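# Push a crate into a taped floor outline

## Task

Using one or more of the robots, shove the crate until it rests flat on the floor within the taped outline and aligned with it, without ever tipping the crate over. Afterward, release it and back the robots away, leaving none fallen or leaning. The result only counts if the crate stays put without any robot holding it there.

## Robot and tools

Robots: three identical Hello Robot Stretch 3 units named r1, r2 and r3. Each has a two-wheel differential base with a small passive omni wheel at the back, a mast carrying a lift, and a telescoping arm that sticks out to the robot's RIGHT side. Reaching forward means driving the base; it cannot strafe. The base measures 0.33 m long by 0.34 m wide. Spinning in place pivots about the point midway between the drive wheels, 0.05 m behind the front edge. With the arm pulled in and the wrist folded, the spin sweeps a 0.28 m radius; an unfolded level wrist reaches past that.

Frames: the base frame has its origin on the floor between the drive wheels, x forward, y left, z up. hand_pose is in this frame, at the point where closed fingertips meet; with all wrist joints at zero its x points up, y back toward the mast, z toward the rear. The odometry frame is the base frame as it was at scene start. Every robot reports in its own frames, so relative positions between robots come only from images, lidar_m, wrist_depth_mm and head_depth_mm.

execute_actions: argument actions is a list holding one action or none (an empty list just fetches state and images). The action is an object keyed by robot name; each robot may get base, joints and contact_limits. base holds exactly one command: translate_m (metres, -1 to 1, an offset from the base's last reported position; positive is forward) or rotate_rad (radians, -3.2 to 3.2, an offset; positive is counter-clockwise seen from above). joints holds absolute targets by name: lift_m 0 to 1.1 (arm height on the mast), arm_m 0 to 0.52 (extension), wrist_yaw_rad -1.345 to 4.42 (0 along the arm, positive toward the front, 3.0 folded over the base), wrist_pitch_rad -1.57 to 0.451 (0 level, negative tips fingers down), wrist_roll_rad -2.911 to 2.911, gripper_m -0.089 to 0.179 (larger is wider; the real tip gap is smaller), head_pan_rad -3.953 to 1.73 (0 ahead, positive left, -1.57 along the arm), head_tilt_rad -1.53 to 0.419 (negative looks down). contact_limits takes arm_m as a motor effort percentage 1 to 100 at which arm motion halts with contact_stop; lower is gentler. All motions in an action start together; each action ends within 15 s. Anything left unmentioned may keep pushing toward an earlier target. A bad key or out-of-range number rejects the whole call and nothing moves. cameras picks images: names like r1_head_camera, r2_nav_camera, r3_wrist_camera, or all; omitted or null means all, [] means none. Example: {"r1": {"base": {"translate_m": 0.3}}, "r2": {"base": {"translate_m": 0.3}}, "r3": {"base": {"translate_m": 0.3}, "joints": {"head_pan_rad": -0.8}}}

wait: seconds from 0 to 10; commands nothing, returns state and images. zoom_image: camera plus region [x0, y0, x1, y1] in pixels of that camera's latest full image, top-left origin, at most 504 by 504. finished_scene: scene is the current scene number; ends it permanently and reports success. Replying with no tool call ends everything.

Results: base_status and joint_status tell how each motion ended: done (for the base, wheels turned the commanded amount even if slipping), off_target (resting short and possibly still pushing), contact_stop, time_out, torque_fault. After the last three the old target is dropped; arm or lift that contact-stopped goes slack until commanded again. on_its_own covers uncommanded parts; "held at" is the held target, not the actual position. motor_effort is percent of maximum, positive toward larger joint values, with the peak in brackets; readings carry fixed bias and noise. Positive wheel effort pushes forward. lidar_m: 12 distances in metres from the base origin, 30-degree sectors starting straight ahead and going counter-clockwise (4th left, 7th behind, 10th right), scanning at 0.17 m height, range 0.15 to 12, "-" for nothing; own mast and low lift can block sectors 5, 6, 9, 10. wrist_depth_mm (45 to 1000) and head_depth_mm (280 to 4000) are 7x7 grids of median depth from top left; the head one is sideways. base_odometry counts wheel turns; heading is positive left. turned_by_wheels and turned_by_imu give turn since the last result. base_tilt in degrees, positive when leaning forward or right, with a fixed bias up to about 4.

Speed: the base reaches 0.30 m/s and 1.9 rad/s only when stowed (lift_m under 0.30, arm_m under 0.03, wrist_yaw_rad above 2.54); otherwise 0.10 m/s and 0.63 rad/s. A command sequence in a reply stops running after any call reports a stop.

Safety: robots pressing into each other fails the run; once bases touch, even millimetres more is a hard press, and nothing in the state reports robot contact. Identical drive commands can differ by up to 2.5 cm per metre. The base, wrist and head have no contact stop and keep shoving. Keep the crate upright; push low and gently. A push with the gripper above about 0.45 m against something rigid can topple the robot, more so after a prior contact_stop or with raised limits. Driving while hooked on something immovable or snagging furniture (especially in reverse) can tip a robot: reverse the last move in small steps, pull the gripper free, and lower lift_m to about 0.2 if it stays leaning. Fold or unfold the wrist (yaw 3.0) only with lift_m 0.32 to 0.95, wrist_pitch_rad -0.4, roll near 0; folded, lift can go to 0.25. With yaw below -0.4 keep pitch at -0.5 or lower. Wrist servos overloaded for seconds shut off for 10 s. To release, open gripper_m 0.02 above the contact value. Loose objects may occasionally be nudged by outside forces. The simulation runs on while you think, holding the last command. Avoid drops, slams and hard hits; finish with robots clear of the crate.

Each tool is called after "Emit:" as a command line: name --argument value for each argument, lists and objects as JSON in quotes; but a table of rows of numbers goes row by row, as --pt "numbers of a row", without its own name.

## Session

Emit:
execute_actions --actions '[]'

Scene clock: 0.00 s.
r1.base_odometry: x=+0.000 y=+0.000 heading=+0.000 (m, m, rad; r1's odometry frame)
r1.turned_by_wheels: +0.000 (rad since the last result)
r1.turned_by_imu: +0.000 (rad since the last result)
r1.base_tilt: forward=+1.9 right=-1.0 (deg)
r1.lidar_m: 2.95 0.76 0.76 2.47 2.45 2.21 0.93 0.94 1.16 2.34 2.30 2.49
r1.head_depth_mm: 1925 2917 3129 3201 3182 3013 2107 / 1908 2951 3505 3566 3550 3099 2121 / 1900 2883 3416 3408 3395 3158 2116 / 1900 2912 3254 3194 3282 3131 2113 / 1885 2856 3047 3099 3081 2992 2131 / 1860 2843 2923 2935 2911 2889 2118 / 1868 2730 2744 2782 2746 2842 2139
r1.base_status: not commanded
r1.joint_positions: lift_m=+0.412 arm_m=+0.003 wrist_yaw_rad=+2.801 wrist_pitch_rad=-0.469 wrist_roll_rad=-0.005 gripper_m=+0.037 head_pan_rad=-0.020 head_tilt_rad=-0.016
r1.joint_status: not commanded
r1.motor_effort: left_wheel=+0 right_wheel=+0 lift_m=+30 arm_m=+0 wrist_yaw_rad=-1 wrist_pitch_rad=+5 wrist_roll_rad=+0 gripper_m=+0 head_pan_rad=+0 head_tilt_rad=+1 (%)
r1.hand_pose: x=+0.0516 y=+0.0573 z=+0.4136 quat_wxyz=(+0.279, +0.704, +0.046, +0.652) (m; r1's base frame)
r1.wrist_depth_mm: - - - - - - - / - - - - - 758 - / - - - - 886 816 - / 960 988 925 897 893 856 823 / 791 - 764 731 740 700 680 / 672 - 676 616 617 602 595 / 575 563 556 550 527 521 519
r2.base_odometry: x=+0.000 y=+0.000 heading=+0.000 (m, m, rad; r2's odometry frame)
r2.turned_by_wheels: +0.000 (rad since the last result)
r2.turned_by_imu: +0.000 (rad since the last result)
r2.base_tilt: forward=+0.2 right=+0.9 (deg)
r2.lidar_m: 0.92 0.95 1.29 3.35 4.28 1.79 1.41 1.12 2.12 3.92 1.34 0.96
r2.head_depth_mm: 884 877 880 873 871 869 868 / 881 880 879 874 871 873 868 / 882 877 875 875 873 872 870 / 879 876 873 870 870 868 867 / 879 878 875 876 870 870 863 / 882 879 872 872 870 870 864 / 875 876 871 872 865 863 864
r2.base_status: not commanded
r2.joint_positions: lift_m=+0.328 arm_m=-0.001 wrist_yaw_rad=+2.928 wrist_pitch_rad=-0.574 wrist_roll_rad=-0.009 gripper_m=+0.037 head_pan_rad=-0.004 head_tilt_rad=-0.017
r2.joint_status: not commanded
r2.motor_effort: left_wheel=+1 right_wheel=+0 lift_m=+32 arm_m=-1 wrist_yaw_rad=+1 wrist_pitch_rad=+4 wrist_roll_rad=+1 gripper_m=+0 head_pan_rad=+0 head_tilt_rad=+2 (%)
r2.hand_pose: x=+0.0216 y=+0.0536 z=+0.3074 quat_wxyz=(+0.271, +0.692, +0.128, +0.656) (m; r2's base frame)
r2.wrist_depth_mm: - - - - - - 803 / 833 - 864 860 888 900 803 / 693 - 701 717 713 730 737 / 582 590 590 604 604 609 612 / 508 512 - 537 538 527 530 / 458 - - 453 447 461 467 / - - - - 407 412 413
r3.base_odometry: x=+0.000 y=+0.000 heading=+0.000 (m, m, rad; r3's odometry frame)
r3.turned_by_wheels: +0.000 (rad since the last result)
r3.turned_by_imu: +0.000 (rad since the last result)
r3.base_tilt: forward=+0.4 right=-0.6 (deg)
r3.lidar_m: 2.37 2.37 2.90 1.56 1.65 1.78 2.37 2.38 2.87 2.86 2.87 2.65
r3.head_depth_mm: 1919 2526 2488 2475 2445 2449 2369 / 1900 2477 2444 2461 2412 2399 2371 / 1870 2429 2406 2413 2373 2365 2357 / 1860 2415 2374 2359 2330 2312 2307 / 1830 2356 2333 2305 2299 2289 2245 / 1820 2333 2310 2294 2270 2254 2254 / 1817 2299 2253 2268 2256 2227 2214
r3.base_status: not commanded
r3.joint_positions: lift_m=+0.354 arm_m=-0.001 wrist_yaw_rad=+3.018 wrist_pitch_rad=-0.521 wrist_roll_rad=+0.014 gripper_m=+0.037 head_pan_rad=-0.006 head_tilt_rad=+0.013
r3.joint_status: not commanded
r3.motor_effort: left_wheel=+0 right_wheel=+0 lift_m=+25 arm_m=+0 wrist_yaw_rad=+1 wrist_pitch_rad=+6 wrist_roll_rad=+0 gripper_m=+1 head_pan_rad=+0 head_tilt_rad=+3 (%)
r3.hand_pose: x=+0.0047 y=+0.0642 z=+0.3447 quat_wxyz=(+0.225, +0.697, +0.138, +0.666) (m; r3's base frame)
r3.wrist_depth_mm: - - - - - - - / - - - - - - - / 895 887 886 903 887 929 913 / 721 725 738 723 727 738 738 / 617 621 - 622 639 620 619 / 530 535 - 552 551 539 546 / 475 - - - 471 476 476
pictures: r1_head_camera (sideways: a quarter turn clockwise sets it upright), r1_nav_camera (sideways: a quarter turn counterclockwise sets it upright), r1_wrist_camera, r2_head_camera (sideways: a quarter turn clockwise sets it upright), r2_nav_camera (sideways: a quarter turn counterclockwise sets it upright), r2_wrist_camera, r3_head_camera (sideways: a quarter turn clockwise sets it upright), r3_nav_camera (sideways: a quarter turn counterclockwise sets it upright), r3_wrist_camera
Images, in order (width x height): r1_head_camera 896x504, r1_nav_camera 672x504, r1_wrist_camera 644x364, r2_head_camera 896x504, r2_nav_camera 672x504, r2_wrist_camera 644x364, r3_head_camera 896x504, r3_nav_camera 672x504, r3_wrist_camera 644x364.

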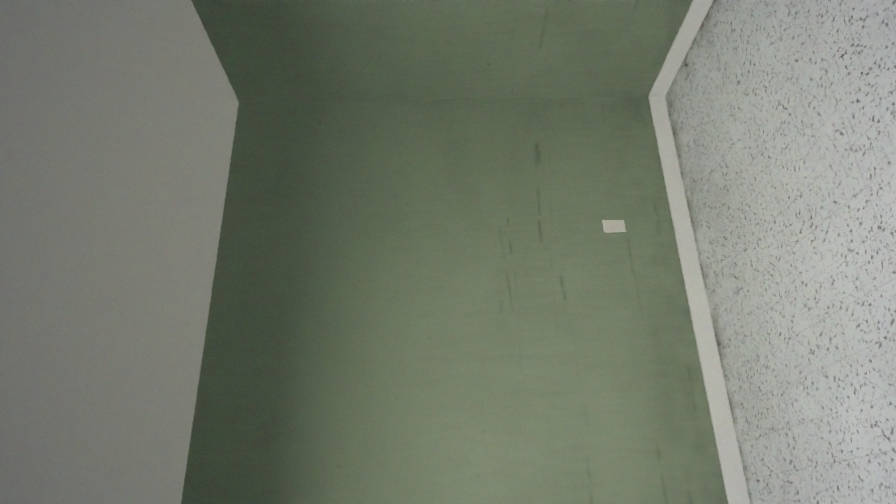

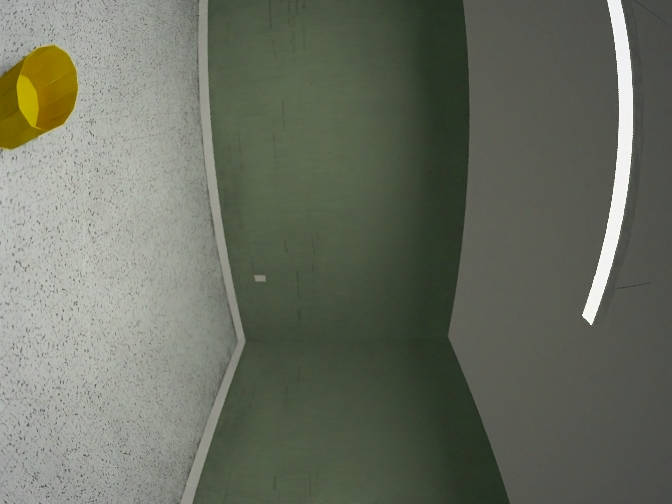

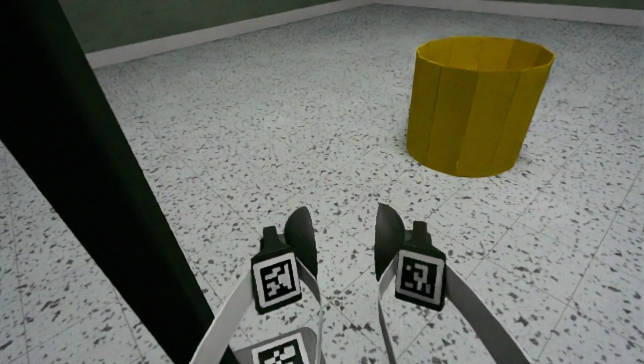

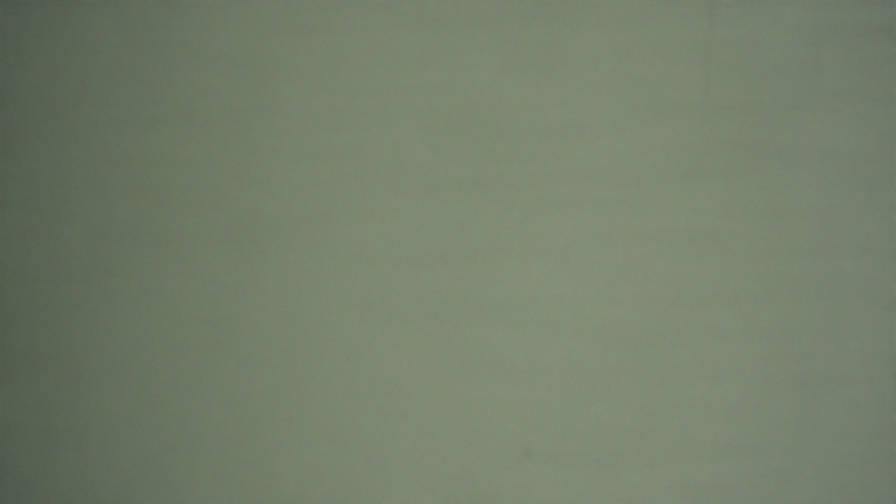

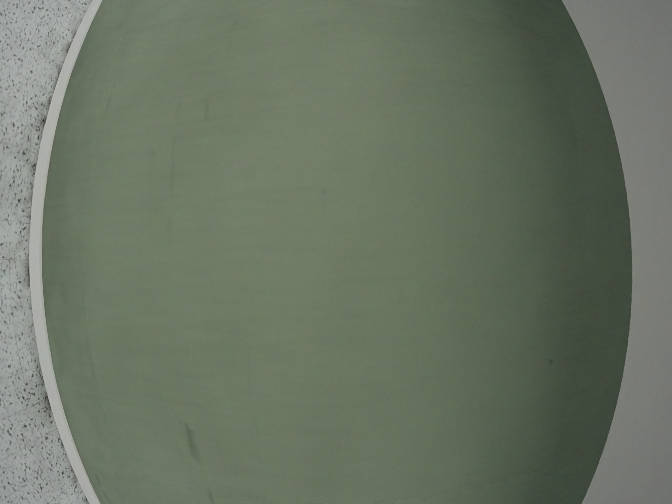

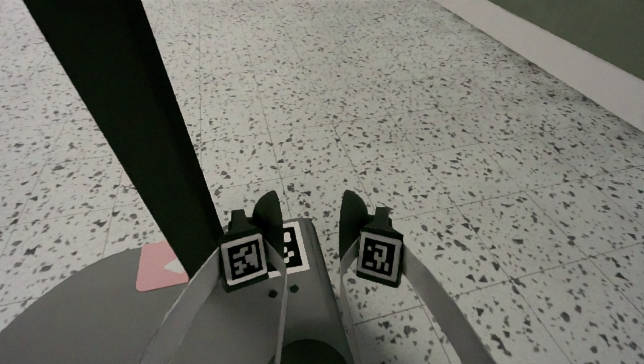

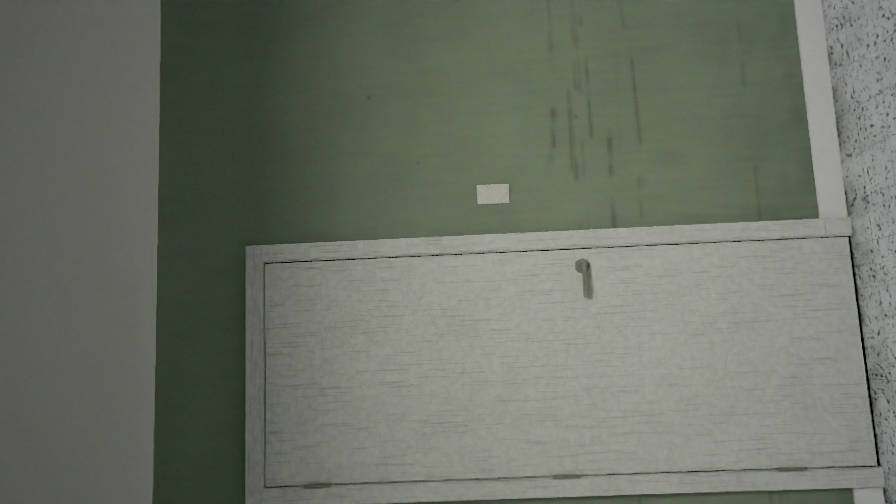

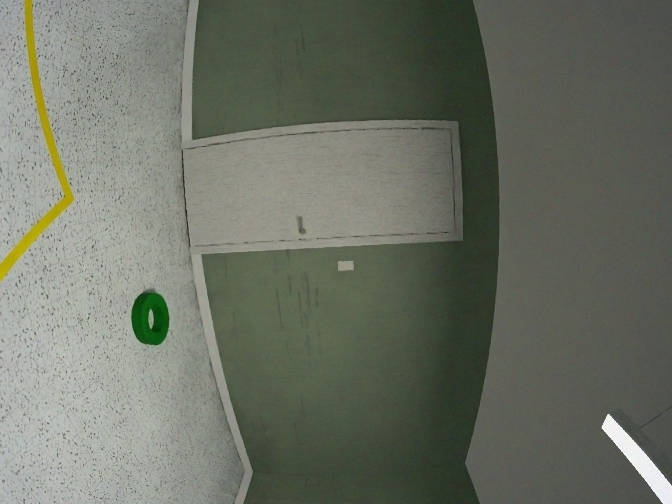

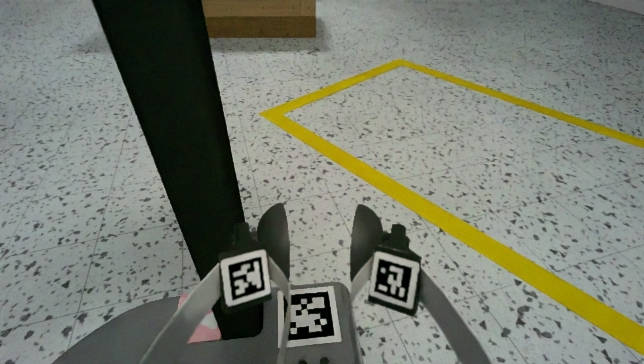

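Emit:
execute_actions --actions '[{"r1":{"joints":{"head_pan_rad":-3.0,"head_tilt_rad":-0.6,"lift_m":0.26}},"r2":{"joints":{"head_pan_rad":-3.6,"head_tilt_rad":-0.6,"lift_m":0.26}},"r3":{"joints":{"head_pan_rad":1.2,"head_tilt_rad":-0.8,"lift_m":0.26}}}]' --cameras '["r1_head_camera","r1_nav_camera","r2_head_camera","r2_nav_camera","r3_head_camera","r3_nav_camera"]'

Scene clock: 6.33 s.
r1.base_odometry: x=+0.000 y=+0.000 heading=+0.000 (m, m, rad; r1's odometry frame)
r1.turned_by_wheels: +0.000 (rad since the last result)
r1.turned_by_imu: +0.000 (rad since the last result)
r1.base_tilt: forward=+1.9 right=-1.0 (deg)
r1.lidar_m: 2.96 0.76 0.76 2.47 2.45 2.21 0.93 0.94 1.16 2.34 2.31 2.49
r1.head_depth_mm: 3875 3951 3164 2244 1795 1460 1216 / - - 3423 2336 1780 1451 1218 / - - 3370 2339 1679 1428 1221 / - - 3421 2359 1325 1417 1215 / - - 3336 2334 1320 1413 1218 / - - 2904 2374 1308 1412 1219 / - - 3402 2327 1311 1413 1220
r1.base_status: not commanded
r1.joint_positions: lift_m=+0.260 arm_m=+0.003 wrist_yaw_rad=+2.801 wrist_pitch_rad=-0.469 wrist_roll_rad=-0.005 gripper_m=+0.037 head_pan_rad=-2.993 head_tilt_rad=-0.593
r1.joint_status: all done
r1.motor_effort: left_wheel=+1(0) right_wheel=+0(0) lift_m=+21(27) arm_m=+0(0) wrist_yaw_rad=-1(0) wrist_pitch_rad=+5(5) wrist_roll_rad=+0(0) gripper_m=+0(0) head_pan_rad=-2(32) head_tilt_rad=-3(24) (%)
r1.hand_pose: x=+0.0516 y=+0.0573 z=+0.2619 quat_wxyz=(+0.279, +0.704, +0.046, +0.652) (m; r1's base frame)
r1.wrist_depth_mm: - - - - - 648 - / - - - - 949 719 994 / - 900 847 843 798 727 749 / - 705 669 653 622 616 582 / 566 - 528 521 530 509 499 / 477 - - 447 432 429 427 / - - - 391 384 379 370
r2.base_odometry: x=+0.000 y=+0.000 heading=+0.000 (m, m, rad; r2's odometry frame)
r2.turned_by_wheels: +0.000 (rad since the last result)
r2.turned_by_imu: -0.001 (rad since the last result)
r2.base_tilt: forward=+0.2 right=+0.9 (deg)
r2.lidar_m: 0.92 0.95 1.28 3.36 4.29 1.80 1.41 1.12 2.13 3.91 1.34 0.96
r2.head_depth_mm: - - 3280 2072 1828 1506 1272 / - - 3141 2078 1837 1505 1281 / 3792 - 3324 2379 1841 1507 1275 / 3627 - 3345 2372 1840 1518 1277 / 3464 3714 3359 2376 1862 1523 1283 / 3314 3613 3428 2395 1873 1529 1282 / 3182 3424 3426 2395 1848 1526 1280
r2.base_status: not commanded
r2.joint_positions: lift_m=+0.260 arm_m=-0.001 wrist_yaw_rad=+2.928 wrist_pitch_rad=-0.574 wrist_roll_rad=-0.009 gripper_m=+0.037 head_pan_rad=-3.593 head_tilt_rad=-0.593
r2.joint_status: all done
r2.motor_effort: left_wheel=+0(1) right_wheel=+0(1) lift_m=+26(31) arm_m=-1(1) wrist_yaw_rad=+1(1) wrist_pitch_rad=+4(4) wrist_roll_rad=+1(1) gripper_m=+0(1) head_pan_rad=-4(47) head_tilt_rad=-3(28) (%)
r2.hand_pose: x=+0.0216 y=+0.0535 z=+0.2395 quat_wxyz=(+0.271, +0.692, +0.128, +0.656) (m; r2's base frame)
r2.wrist_depth_mm: 908 922 949 974 - 937 780 / 704 - 732 736 745 767 740 / 589 - 601 602 609 618 626 / 491 497 518 523 516 522 515 / 451 - - - 449 448 445 / - - - - 377 391 396 / - - - - 347 354 349
r3.base_odometry: x=+0.000 y=+0.000 heading=+0.000 (m, m, rad; r3's odometry frame)
r3.turned_by_wheels: +0.000 (rad since the last result)
r3.turned_by_imu: -0.001 (rad since the last result)
r3.base_tilt: forward=+0.4 right=-0.5 (deg)
r3.lidar_m: 2.37 2.38 2.91 1.56 1.65 1.78 2.37 2.37 2.88 2.86 2.87 2.66
r3.head_depth_mm: 2810 2861 2201 1794 1506 1295 1140 / 3135 2980 2239 1800 1523 1303 1148 / 3586 2982 2279 1816 1524 1317 1157 / 3966 3076 2298 1836 1540 1329 1167 / - 3061 2325 1878 1558 1337 1172 / - 3166 1841 1867 1571 1352 1176 / - 3217 1748 1826 1596 1364 1214
r3.base_status: not commanded
r3.joint_positions: lift_m=+0.260 arm_m=-0.001 wrist_yaw_rad=+3.018 wrist_pitch_rad=-0.521 wrist_roll_rad=+0.014 gripper_m=+0.037 head_pan_rad=+1.193 head_tilt_rad=-0.789
r3.joint_status: all done
r3.motor_effort: left_wheel=+1(0) right_wheel=+0(0) lift_m=+21(23) arm_m=+0(0) wrist_yaw_rad=-1(0) wrist_pitch_rad=+6(6) wrist_roll_rad=+0(0) gripper_m=+0(0) head_pan_rad=+4(57) head_tilt_rad=-5(37) (%)
r3.hand_pose: x=+0.0047 y=+0.0642 z=+0.2504 quat_wxyz=(+0.225, +0.697, +0.138, +0.666) (m; r3's base frame)
r3.wrist_depth_mm: - - - - - - - / 911 886 921 946 941 946 952 / 715 717 723 722 730 732 744 / 580 586 582 596 592 595 598 / 495 509 - 532 512 499 499 / - - - - 448 433 434 / - - - - 384 384 386
pictures: r1_head_camera (sideways: a quarter turn clockwise sets it upright), r1_nav_camera (sideways: a quarter turn counterclockwise sets it upright), r2_head_camera (sideways: a quarter turn clockwise sets it upright), r2_nav_camera (sideways: a quarter turn counterclockwise sets it upright), r3_head_camera (sideways: a quarter turn clockwise sets it upright), r3_nav_camera (sideways: a quarter turn counterclockwise sets it upright)
Images, in order (width x height): r1_head_camera 896x504, r1_nav_camera 672x504, r2_head_camera 896x504, r2_nav_camera 672x504, r3_head_camera 896x504, r3_nav_camera 672x504.

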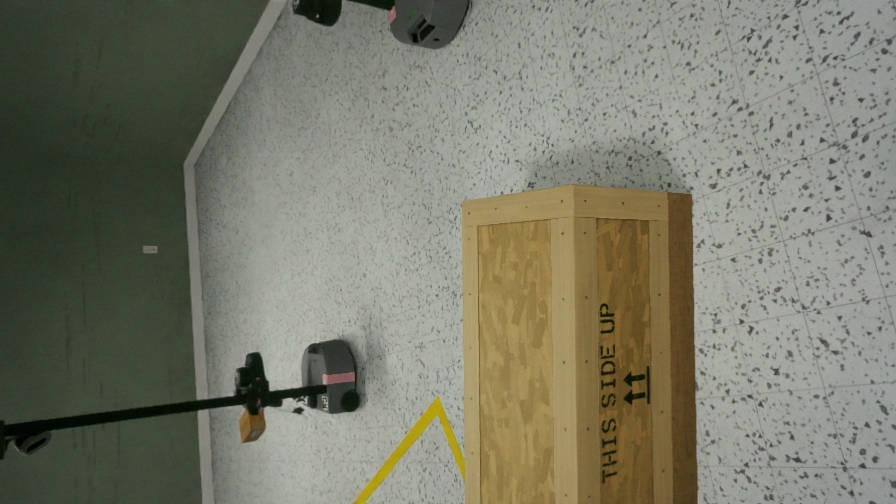

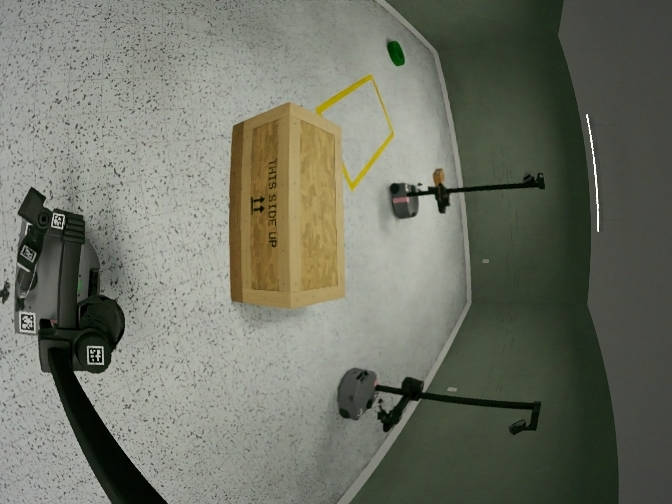

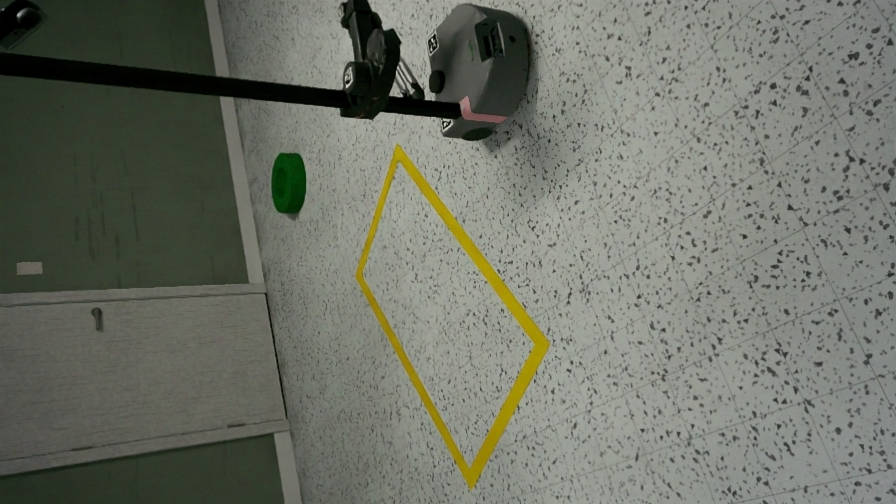

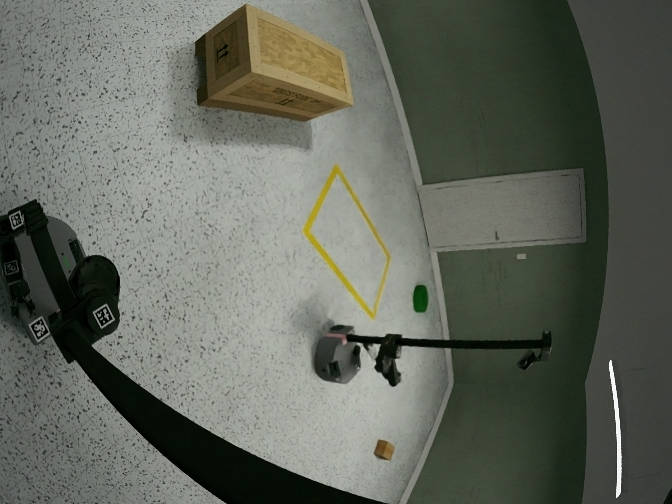

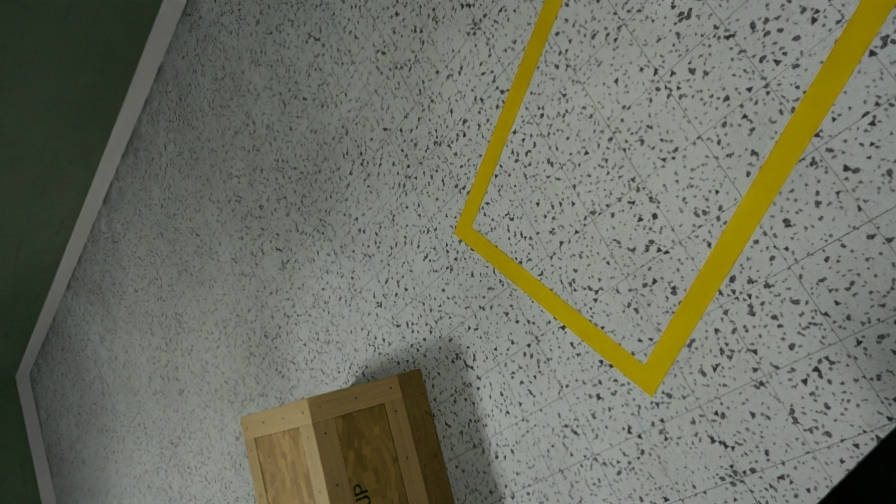

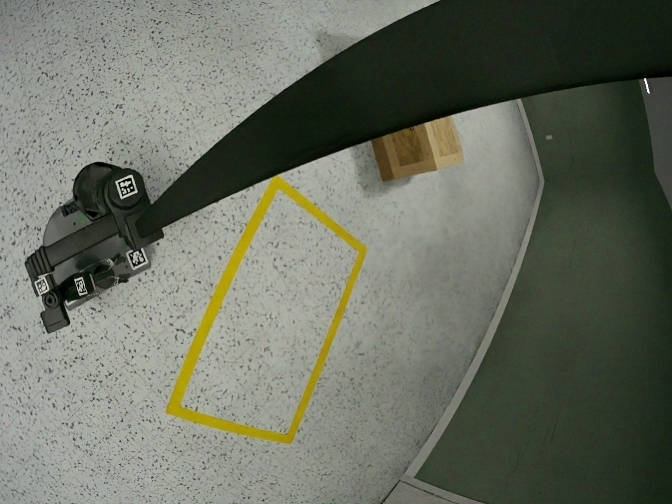

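Emit:
execute_actions --actions '[{"r1":{"base":{"rotate_rad":-1.967},"joints":{"head_pan_rad":-0.9,"head_tilt_rad":-0.8,"wrist_yaw_rad":3.05}},"r2":{"base":{"translate_m":-0.6},"joints":{"head_pan_rad":-1.9,"head_tilt_rad":-1.0,"wrist_yaw_rad":3.05}},"r3":{"base":{"rotate_rad":1.5},"joints":{"head_pan_rad":0.1,"head_tilt_rad":-0.75}}}]' --cameras '["r1_head_camera","r2_head_camera","r2_nav_camera","r3_head_camera","r3_nav_camera"]'

Scene clock: 68.07 s.
r1.base_odometry: x=+0.000 y=+0.000 heading=-1.967 (m, m, rad; r1's odometry frame)
r1.turned_by_wheels: -1.967 (rad since the last result)
r1.turned_by_imu: -1.966 (rad since the last result)
r1.base_tilt: forward=+1.9 right=-1.0 (deg)
r1.lidar_m: 2.65 2.31 2.30 2.68 2.92 0.76 0.90 2.44 2.44 1.87 0.93 0.97
r1.head_depth_mm: - 1988 1999 1835 1519 1298 1130 / - 3071 2098 1715 1521 1303 1139 / - 3114 2287 1330 1469 1298 1133 / - 2901 2295 1356 1465 1298 1136 / 3882 2882 2297 1346 1484 1299 1127 / - 3079 2278 1378 1507 1295 1126 / - 3040 2270 1381 1519 1292 1123
r1.base_status: done
r1.joint_positions: lift_m=+0.260 arm_m=+0.003 wrist_yaw_rad=+3.048 wrist_pitch_rad=-0.469 wrist_roll_rad=-0.005 gripper_m=+0.037 head_pan_rad=-0.907 head_tilt_rad=-0.790
r1.joint_status: all done
r1.motor_effort: left_wheel=+4(17) right_wheel=-3(8) lift_m=+21(21) arm_m=+0(0) wrist_yaw_rad=+1(1) wrist_pitch_rad=+5(5) wrist_roll_rad=+0(0) gripper_m=-1(0) head_pan_rad=+3(31) head_tilt_rad=-4(16) (%)
r1.hand_pose: x=-0.0009 y=+0.0689 z=+0.2619 quat_wxyz=(+0.196, +0.693, +0.132, +0.681) (m; r1's base frame)
r1.wrist_depth_mm: - - - - - - - / - - - - - - - / 936 888 - 834 792 759 746 / 717 703 - 668 633 614 593 / 580 561 543 548 519 501 496 / 485 498 - - - 432 419 / 432 - - - 382 372 370
r2.base_odometry: x=-0.600 y=+0.000 heading=+0.000 (m, m, rad; r2's odometry frame)
r2.turned_by_wheels: +0.000 (rad since the last result)
r2.turned_by_imu: -0.006 (rad since the last result)
r2.base_tilt: forward=+0.2 right=+0.9 (deg)
r2.lidar_m: 1.52 1.56 2.11 4.11 4.26 3.34 1.13 0.62 0.62 2.44 2.21 1.59
r2.head_depth_mm: 2486 2067 1226 1075 1233 1217 1106 / 2494 2031 1718 1274 1317 1225 1140 / 1864 1936 1779 1534 1368 1225 - / 2522 2005 1764 1543 1371 1234 - / 2292 2107 1784 1550 1369 1234 1100 / 2381 2074 1784 1550 1374 1238 1109 / 2526 2104 1764 1553 1375 1237 1119
r2.base_status: done
r2.joint_positions: lift_m=+0.260 arm_m=-0.001 wrist_yaw_rad=+3.049 wrist_pitch_rad=-0.574 wrist_roll_rad=-0.009 gripper_m=+0.037 head_pan_rad=-1.907 head_tilt_rad=-0.988
r2.joint_status: all done
r2.motor_effort: left_wheel=+2(9) right_wheel=-1(8) lift_m=+27(26) arm_m=-1(1) wrist_yaw_rad=+1(3) wrist_pitch_rad=+4(4) wrist_roll_rad=+1(1) gripper_m=+0(0) head_pan_rad=+3(49) head_tilt_rad=-4(28) (%)
r2.hand_pose: x=-0.0025 y=+0.0572 z=+0.2395 quat_wxyz=(+0.231, +0.683, +0.170, +0.671) (m; r2's base frame)
r2.wrist_depth_mm: 902 923 941 937 - - - / 699 713 735 743 752 748 765 / 578 587 596 599 602 617 629 / 494 516 - 530 507 518 520 / 441 - - - 447 448 446 / - - - - 381 389 390 / - - - - 348 347 352
r3.base_odometry: x=+0.000 y=+0.000 heading=+1.500 (m, m, rad; r3's odometry frame)
r3.turned_by_wheels: +1.500 (rad since the last result)
r3.turned_by_imu: +1.473 (rad since the last result)
r3.base_tilt: forward=+0.4 right=-0.5 (deg)
r3.lidar_m: 1.56 1.61 1.37 2.37 2.36 2.73 2.86 2.86 2.77 2.37 2.37 2.75
r3.head_depth_mm: - 3118 2344 1863 1538 1320 1154 / - 3147 2347 1877 1559 1331 1164 / - 3302 1813 1880 1569 1330 1173 / - 3321 1845 1911 1577 1348 1181 / - 2978 1850 1935 1596 1358 1185 / - 3364 1890 1961 1615 1373 1196 / - 3515 2368 1995 1628 1383 1199
r3.base_status: done
r3.joint_positions: lift_m=+0.260 arm_m=-0.001 wrist_yaw_rad=+3.018 wrist_pitch_rad=-0.521 wrist_roll_rad=+0.014 gripper_m=+0.037 head_pan_rad=+0.107 head_tilt_rad=-0.753
r3.joint_status: all done
r3.motor_effort: left_wheel=-2(10) right_wheel=+3(13) lift_m=+21(21) arm_m=+0(0) wrist_yaw_rad=+0(0) wrist_pitch_rad=+6(6) wrist_roll_rad=+0(0) gripper_m=-1(0) head_pan_rad=-4(59) head_tilt_rad=+2(8) (%)
r3.hand_pose: x=+0.0047 y=+0.0642 z=+0.2504 quat_wxyz=(+0.225, +0.697, +0.138, +0.666) (m; r3's base frame)
r3.wrist_depth_mm: - - - - - - - / 906 890 936 936 926 958 941 / 723 715 723 715 731 743 731 / 583 582 594 593 592 600 598 / 492 509 - 526 513 504 508 / - - - - 446 436 435 / - - - - 383 381 385
pictures: r1_head_camera (sideways: a quarter turn clockwise sets it upright), r2_head_camera (sideways: a quarter turn clockwise sets it upright), r2_nav_camera (sideways: a quarter turn counterclockwise sets it upright), r3_head_camera (sideways: a quarter turn clockwise sets it upright), r3_nav_camera (sideways: a quarter turn counterclockwise sets it upright)
Images, in order (width x height): r1_head_camera 896x504, r2_head_camera 896x504, r2_nav_camera 672x504, r3_head_camera 896x504, r3_nav_camera 672x504.

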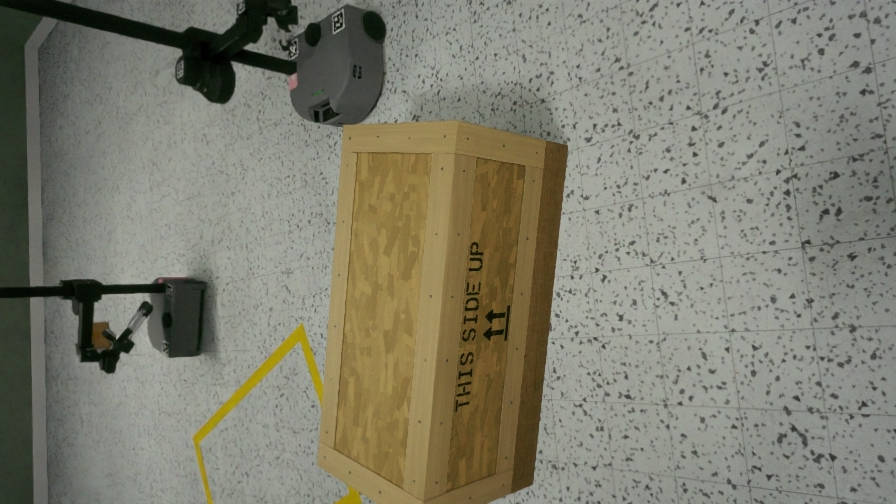

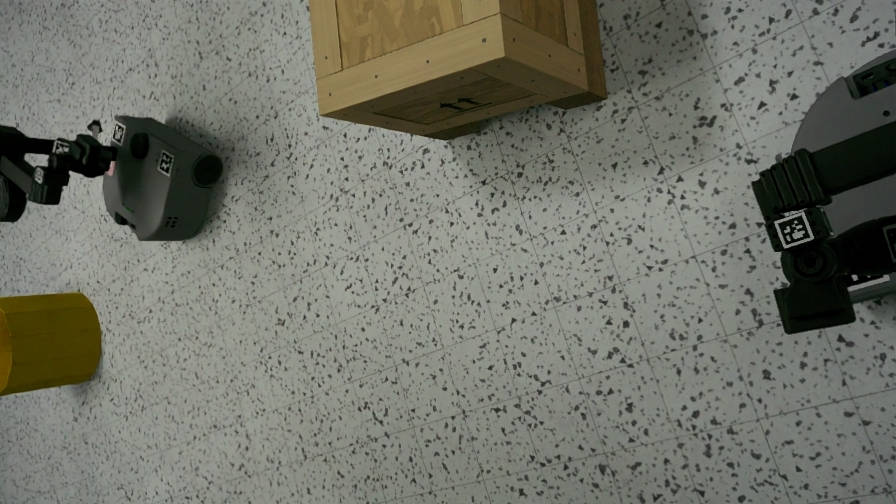

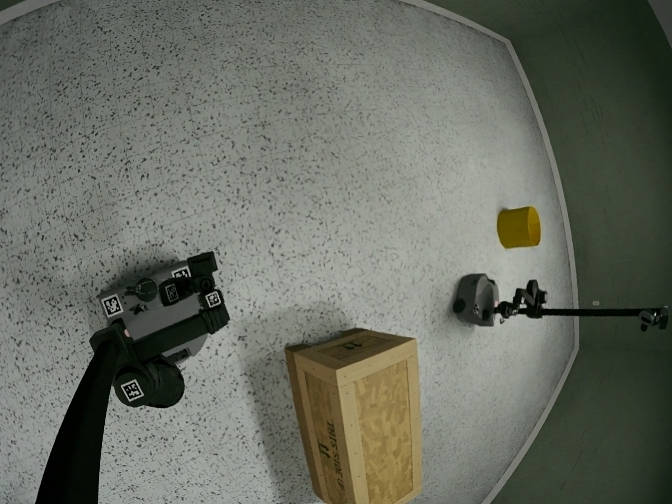

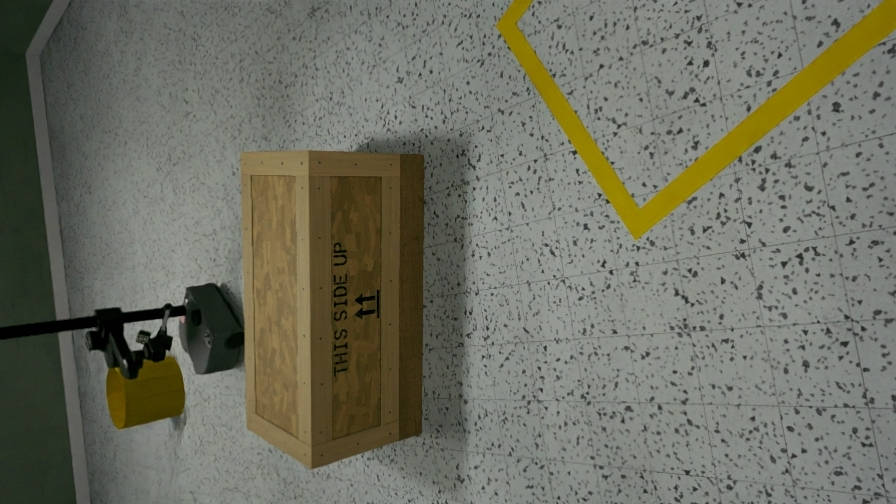

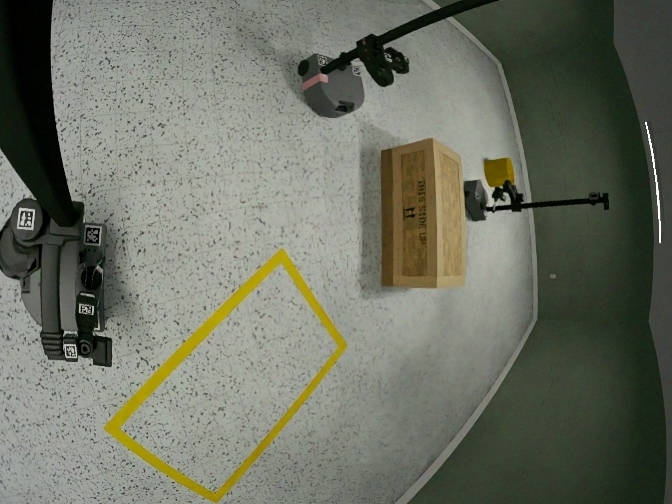

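Emit:
execute_actions --actions '[{"r1":{"base":{"translate_m":0.83}},"r2":{"base":{"translate_m":-0.27}}}]' --cameras '[]'

Emit:
execute_actions --actions '[{"r1":{"base":{"rotate_rad":-1.18},"joints":{"head_pan_rad":0,"head_tilt_rad":-1.15}},"r2":{"base":{"rotate_rad":-1.9},"joints":{"head_pan_rad":0,"head_tilt_rad":-1.15}}}]' --cameras '["r1_head_camera","r2_head_camera","r3_head_camera"]'

Scene clock: 87.50 s.
r1.base_odometry: x=-0.320 y=-0.766 heading=-1.967 (m, m, rad; r1's odometry frame)
r1.turned_by_wheels: +0.000 (rad since the last result)
r1.turned_by_imu: -0.002 (rad since the last result)
r1.base_tilt: forward=+1.8 right=-0.9 (deg)
r1.lidar_m: 1.98 1.72 1.72 2.00 3.47 1.55 1.54 3.01 0.74 0.54 0.52 3.40
r1.head_depth_mm: - 3048 2273 1835 1056 1049 1138 / - 2922 2269 1822 1056 1086 1133 / - 2570 2293 1814 1088 1111 1130 / - 3078 2296 1813 1511 1288 1132 / - 3019 2300 1817 1512 1283 1133 / - 3046 2265 1808 1509 1294 1125 / - 3034 2285 1809 1518 1290 1127
r1.base_status: done
r1.joint_positions: lift_m=+0.260 arm_m=+0.003 wrist_yaw_rad=+3.048 wrist_pitch_rad=-0.469 wrist_roll_rad=-0.005 gripper_m=+0.037 head_pan_rad=-0.907 head_tilt_rad=-0.791
r1.joint_status: not commanded
r1.motor_effort: left_wheel=+3(17) right_wheel=-3(7) lift_m=+21(21) arm_m=+0(0) wrist_yaw_rad=+1(1) wrist_pitch_rad=+6(6) wrist_roll_rad=+0(0) gripper_m=+0(0) head_pan_rad=+3(4) head_tilt_rad=-4(4) (%)
r1.hand_pose: x=-0.0010 y=+0.0689 z=+0.2619 quat_wxyz=(+0.196, +0.693, +0.133, +0.681) (m; r1's base frame)
r1.wrist_depth_mm: - - - - - - - / - - - - - - 981 / 962 926 - 836 794 762 744 / 723 679 - 655 629 612 581 / 570 562 534 556 535 518 489 / 483 490 - - - 435 426 / 425 - - - 378 375 370
r2.base_odometry: x=-0.870 y=+0.000 heading=+0.000 (m, m, rad; r2's odometry frame)
r2.turned_by_wheels: +0.000 (rad since the last result)
r2.turned_by_imu: -0.003 (rad since the last result)
r2.base_tilt: forward=+0.2 right=+0.9 (deg)
r2.lidar_m: 1.79 1.84 2.47 4.10 4.28 3.08 1.00 0.55 0.47 2.40 2.62 1.87
r2.head_depth_mm: 2503 2042 1721 1069 1096 1219 1109 / 2490 2069 1768 1075 1062 1220 1139 / 2497 2057 1765 1079 1027 1227 - / 2500 2074 1776 1288 1322 1230 - / 2515 2067 1789 1540 1363 1225 1097 / 2303 2091 1784 1546 1372 1241 1114 / 2316 2109 1782 1554 1374 1233 1120
r2.base_status: done
r2.joint_positions: lift_m=+0.260 arm_m=-0.001 wrist_yaw_rad=+3.049 wrist_pitch_rad=-0.574 wrist_roll_rad=-0.009 gripper_m=+0.037 head_pan_rad=-1.907 head_tilt_rad=-0.988
r2.joint_status: not commanded
r2.motor_effort: left_wheel=+2(8) right_wheel=+0(8) lift_m=+26(26) arm_m=-1(1) wrist_yaw_rad=+1(1) wrist_pitch_rad=+4(4) wrist_roll_rad=+1(1) gripper_m=+0(0) head_pan_rad=+3(2) head_tilt_rad=-4(5) (%)
r2.hand_pose: x=-0.0025 y=+0.0572 z=+0.2395 quat_wxyz=(+0.231, +0.683, +0.170, +0.671) (m; r2's base frame)
r2.wrist_depth_mm: 911 908 960 969 - - - / 724 712 723 743 743 760 772 / 585 587 593 608 607 616 622 / 492 513 - 523 517 519 522 / 442 - - - 448 444 452 / - - - - 382 393 395 / - - - - 349 349 356
r3.base_odometry: x=+0.000 y=+0.000 heading=+1.500 (m, m, rad; r3's odometry frame)
r3.turned_by_wheels: +0.000 (rad since the last result)
r3.turned_by_imu: -0.001 (rad since the last result)
r3.base_tilt: forward=+0.4 right=-0.6 (deg)
r3.lidar_m: 1.56 1.23 2.75 2.37 2.37 2.73 2.87 2.85 2.78 2.37 2.37 2.75
r3.head_depth_mm: - 3183 2339 1854 1536 1321 1153 / - 3184 2370 1876 1554 1327 1164 / - 2526 1827 1877 1566 1333 1167 / - 3359 1829 1917 1584 1359 1178 / - 3419 1861 1933 1602 1362 1189 / - 3402 1879 1961 1616 1374 1193 / - 3494 2371 1684 1541 1385 1206
r3.base_status: not commanded
r3.joint_positions: lift_m=+0.260 arm_m=-0.001 wrist_yaw_rad=+3.018 wrist_pitch_rad=-0.521 wrist_roll_rad=+0.014 gripper_m=+0.037 head_pan_rad=+0.107 head_tilt_rad=-0.753
r3.joint_status: not commanded
r3.motor_effort: left_wheel=-2(2) right_wheel=+3(3) lift_m=+21(21) arm_m=+0(0) wrist_yaw_rad=+1(1) wrist_pitch_rad=+6(6) wrist_roll_rad=+0(0) gripper_m=+0(1) head_pan_rad=-2(4) head_tilt_rad=+2(2) (%)
r3.hand_pose: x=+0.0047 y=+0.0642 z=+0.2504 quat_wxyz=(+0.225, +0.697, +0.138, +0.666) (m; r3's base frame)
r3.wrist_depth_mm: - - - - - - - / 919 889 925 942 950 929 897 / 719 720 729 734 732 735 740 / 585 578 592 592 592 594 600 / 496 509 - 533 515 508 504 / - - - - 446 437 435 / - - - - 379 383 385
pictures: none
No camera images: the call's "cameras" was empty. Leave "cameras" out to get every camera's image.

Scene clock: 90.00 s.
r1.base_odometry: x=-0.320 y=-0.766 heading=+3.136 (m, m, rad; r1's odometry frame)
r1.turned_by_wheels: -1.180 (rad since the last result)
r1.turned_by_imu: -1.180 (rad since the last result)
r1.base_tilt: forward=+2.0 right=-1.0 (deg)
r1.lidar_m: 0.52 4.33 2.15 1.73 1.72 1.88 2.90 3.48 1.54 3.03 0.85 0.56
r1.head_depth_mm: 1703 1613 1085 1309 1289 1188 1108 / 1993 1736 1092 1253 1295 1202 1100 / 1980 1747 1081 1202 1289 1192 - / 1951 1749 1081 1158 1291 1197 - / 1970 1732 1507 1384 1274 1199 - / 1951 1721 1547 1396 1278 1186 1118 / 1939 1709 1555 1407 1281 1180 1103
r1.base_status: done
r1.joint_positions: lift_m=+0.260 arm_m=+0.003 wrist_yaw_rad=+3.048 wrist_pitch_rad=-0.469 wrist_roll_rad=-0.005 gripper_m=+0.037 head_pan_rad=-0.007 head_tilt_rad=-1.136
r1.joint_status: all done
r1.motor_effort: left_wheel=+4(14) right_wheel=-2(8) lift_m=+21(21) arm_m=+0(0) wrist_yaw_rad=+1(2) wrist_pitch_rad=+6(5) wrist_roll_rad=+0(0) gripper_m=+0(0) head_pan_rad=+2(35) head_tilt_rad=-6(21) (%)
r1.hand_pose: x=-0.0010 y=+0.0689 z=+0.2619 quat_wxyz=(+0.196, +0.693, +0.133, +0.681) (m; r1's base frame)
r1.wrist_depth_mm: - - - - - - - / - - - - - - - / 923 895 - 851 808 772 719 / 714 694 - 645 626 611 581 / 578 559 532 549 543 503 494 / 481 505 - - - 428 428 / 431 - - - 383 370 372
r2.base_odometry: x=-0.870 y=+0.000 heading=-1.900 (m, m, rad; r2's odometry frame)
r2.turned_by_wheels: -1.900 (rad since the last result)
r2.turned_by_imu: -1.876 (rad since the last result)
r2.base_tilt: forward=+0.2 right=+0.9 (deg)
r2.lidar_m: 0.47 2.47 2.18 1.80 1.79 1.98 3.18 1.35 1.38 2.97 0.73 0.49
r2.head_depth_mm: 1942 1718 1071 1017 1279 1186 1099 / 1926 1707 1077 1015 1275 1179 - / 1937 1718 1075 1010 1272 1186 - / 1940 1726 1214 1380 1282 1190 - / 1949 1728 1547 1408 1293 1191 - / 1959 1727 1552 1417 1288 1192 1116 / 1970 1718 1556 1415 1299 1194 1111
r2.base_status: done
r2.joint_positions: lift_m=+0.260 arm_m=-0.001 wrist_yaw_rad=+3.049 wrist_pitch_rad=-0.574 wrist_roll_rad=-0.009 gripper_m=+0.037 head_pan_rad=-0.007 head_tilt_rad=-1.137
r2.joint_status: all done
r2.motor_effort: left_wheel=+4(13) right_wheel=-2(8) lift_m=+26(26) arm_m=-1(1) wrist_yaw_rad=+2(2) wrist_pitch_rad=+4(4) wrist_roll_rad=+1(1) gripper_m=+0(1) head_pan_rad=+4(47) head_tilt_rad=-6(18) (%)
r2.hand_pose: x=-0.0025 y=+0.0572 z=+0.2395 quat_wxyz=(+0.231, +0.683, +0.170, +0.671) (m; r2's base frame)
r2.wrist_depth_mm: 905 916 938 952 - - - / 723 706 725 727 741 764 767 / 584 589 600 601 617 621 619 / 492 510 - 529 507 517 519 / 447 - - - 451 446 456 / - - - - 383 390 393 / - - - - 345 351 352
r3.base_odometry: x=+0.000 y=+0.000 heading=+1.500 (m, m, rad; r3's odometry frame)
r3.turned_by_wheels: +0.000 (rad since the last result)
r3.turned_by_imu: +0.000 (rad since the last result)
r3.base_tilt: forward=+0.4 right=-0.6 (deg)
r3.lidar_m: 1.56 1.37 1.43 2.37 2.37 2.74 2.86 2.86 2.78 2.37 2.37 2.75
r3.head_depth_mm: - 3131 2357 1864 1538 1320 1156 / - 2902 2366 1870 1546 1332 1159 / - 2573 1817 1900 1575 1341 1167 / - 3295 1838 1912 1581 1354 1176 / - 3403 1855 1940 1600 1363 1184 / - 3432 1886 1963 1619 1372 1195 / - 3513 2360 1944 1555 1383 1207
r3.base_status: not commanded
r3.joint_positions: lift_m=+0.260 arm_m=-0.001 wrist_yaw_rad=+3.018 wrist_pitch_rad=-0.521 wrist_roll_rad=+0.014 gripper_m=+0.037 head_pan_rad=+0.107 head_tilt_rad=-0.753
r3.joint_status: not commanded
r3.motor_effort: left_wheel=-2(1) right_wheel=+2(3) lift_m=+21(21) arm_m=+0(0) wrist_yaw_rad=+0(0) wrist_pitch_rad=+6(6) wrist_roll_rad=+0(0) gripper_m=+2(0) head_pan_rad=-5(4) head_tilt_rad=+2(2) (%)
r3.hand_pose: x=+0.0047 y=+0.0642 z=+0.2504 quat_wxyz=(+0.225, +0.697, +0.138, +0.666) (m; r3's base frame)
r3.wrist_depth_mm: - - - - - - 895 / 930 891 933 927 959 954 895 / 707 704 724 725 728 732 737 / 584 586 597 585 588 592 598 / 491 509 - 526 514 505 503 / - - - - 446 436 432 / - - - - 383 382 385
pictures: r1_head_camera (sideways: a quarter turn clockwise sets it upright), r2_head_camera (sideways: a quarter turn clockwise sets it upright), r3_head_camera (sideways: a quarter turn clockwise sets it upright)
Images, in order (width x height): r1_head_camera 896x504, r2_head_camera 896x504, r3_head_camera 896x504.

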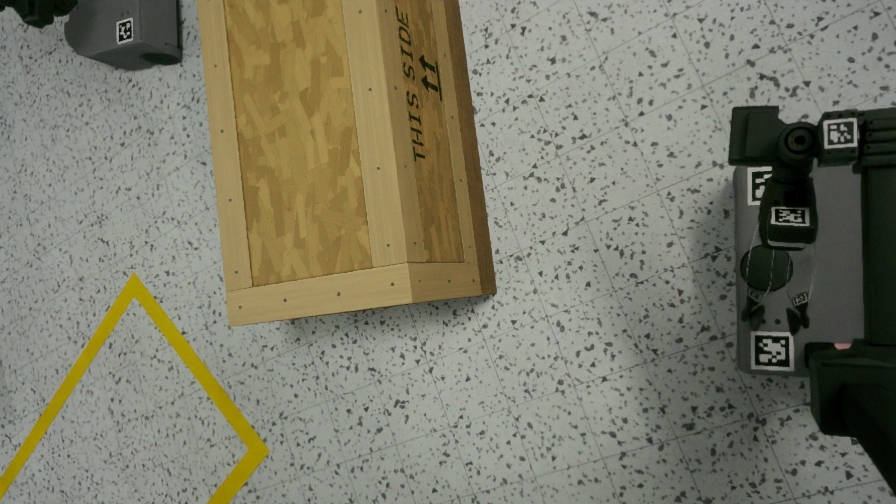

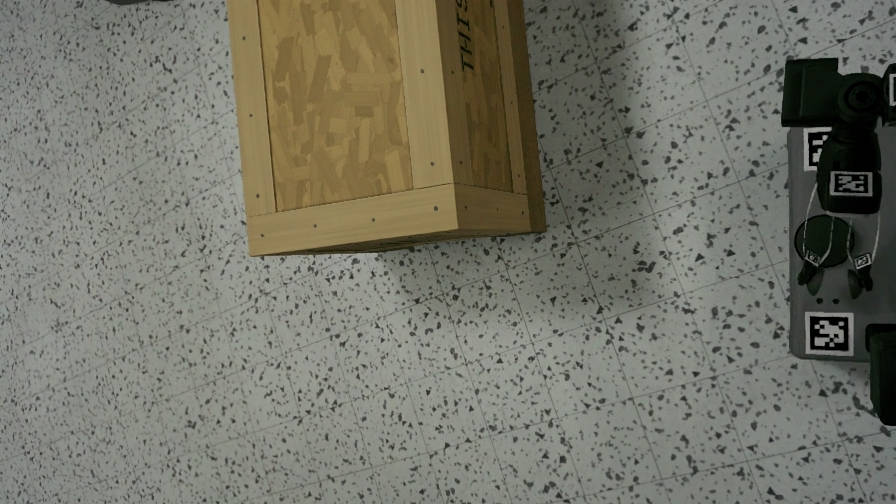

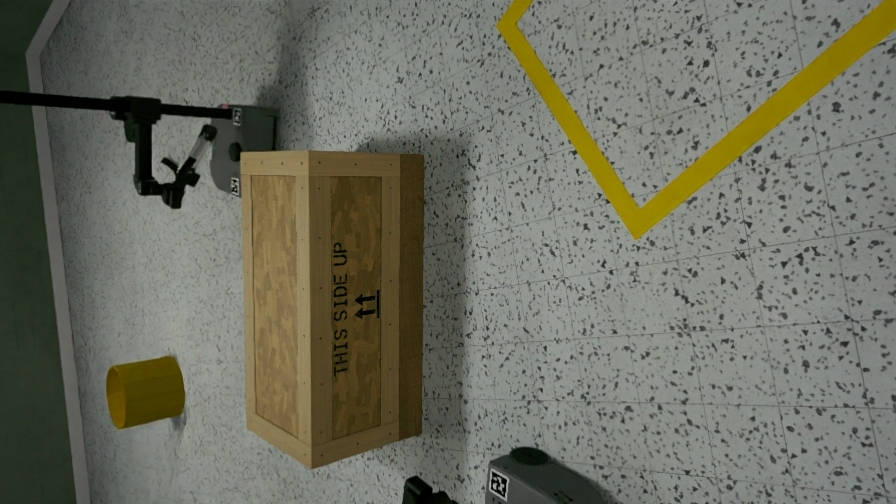

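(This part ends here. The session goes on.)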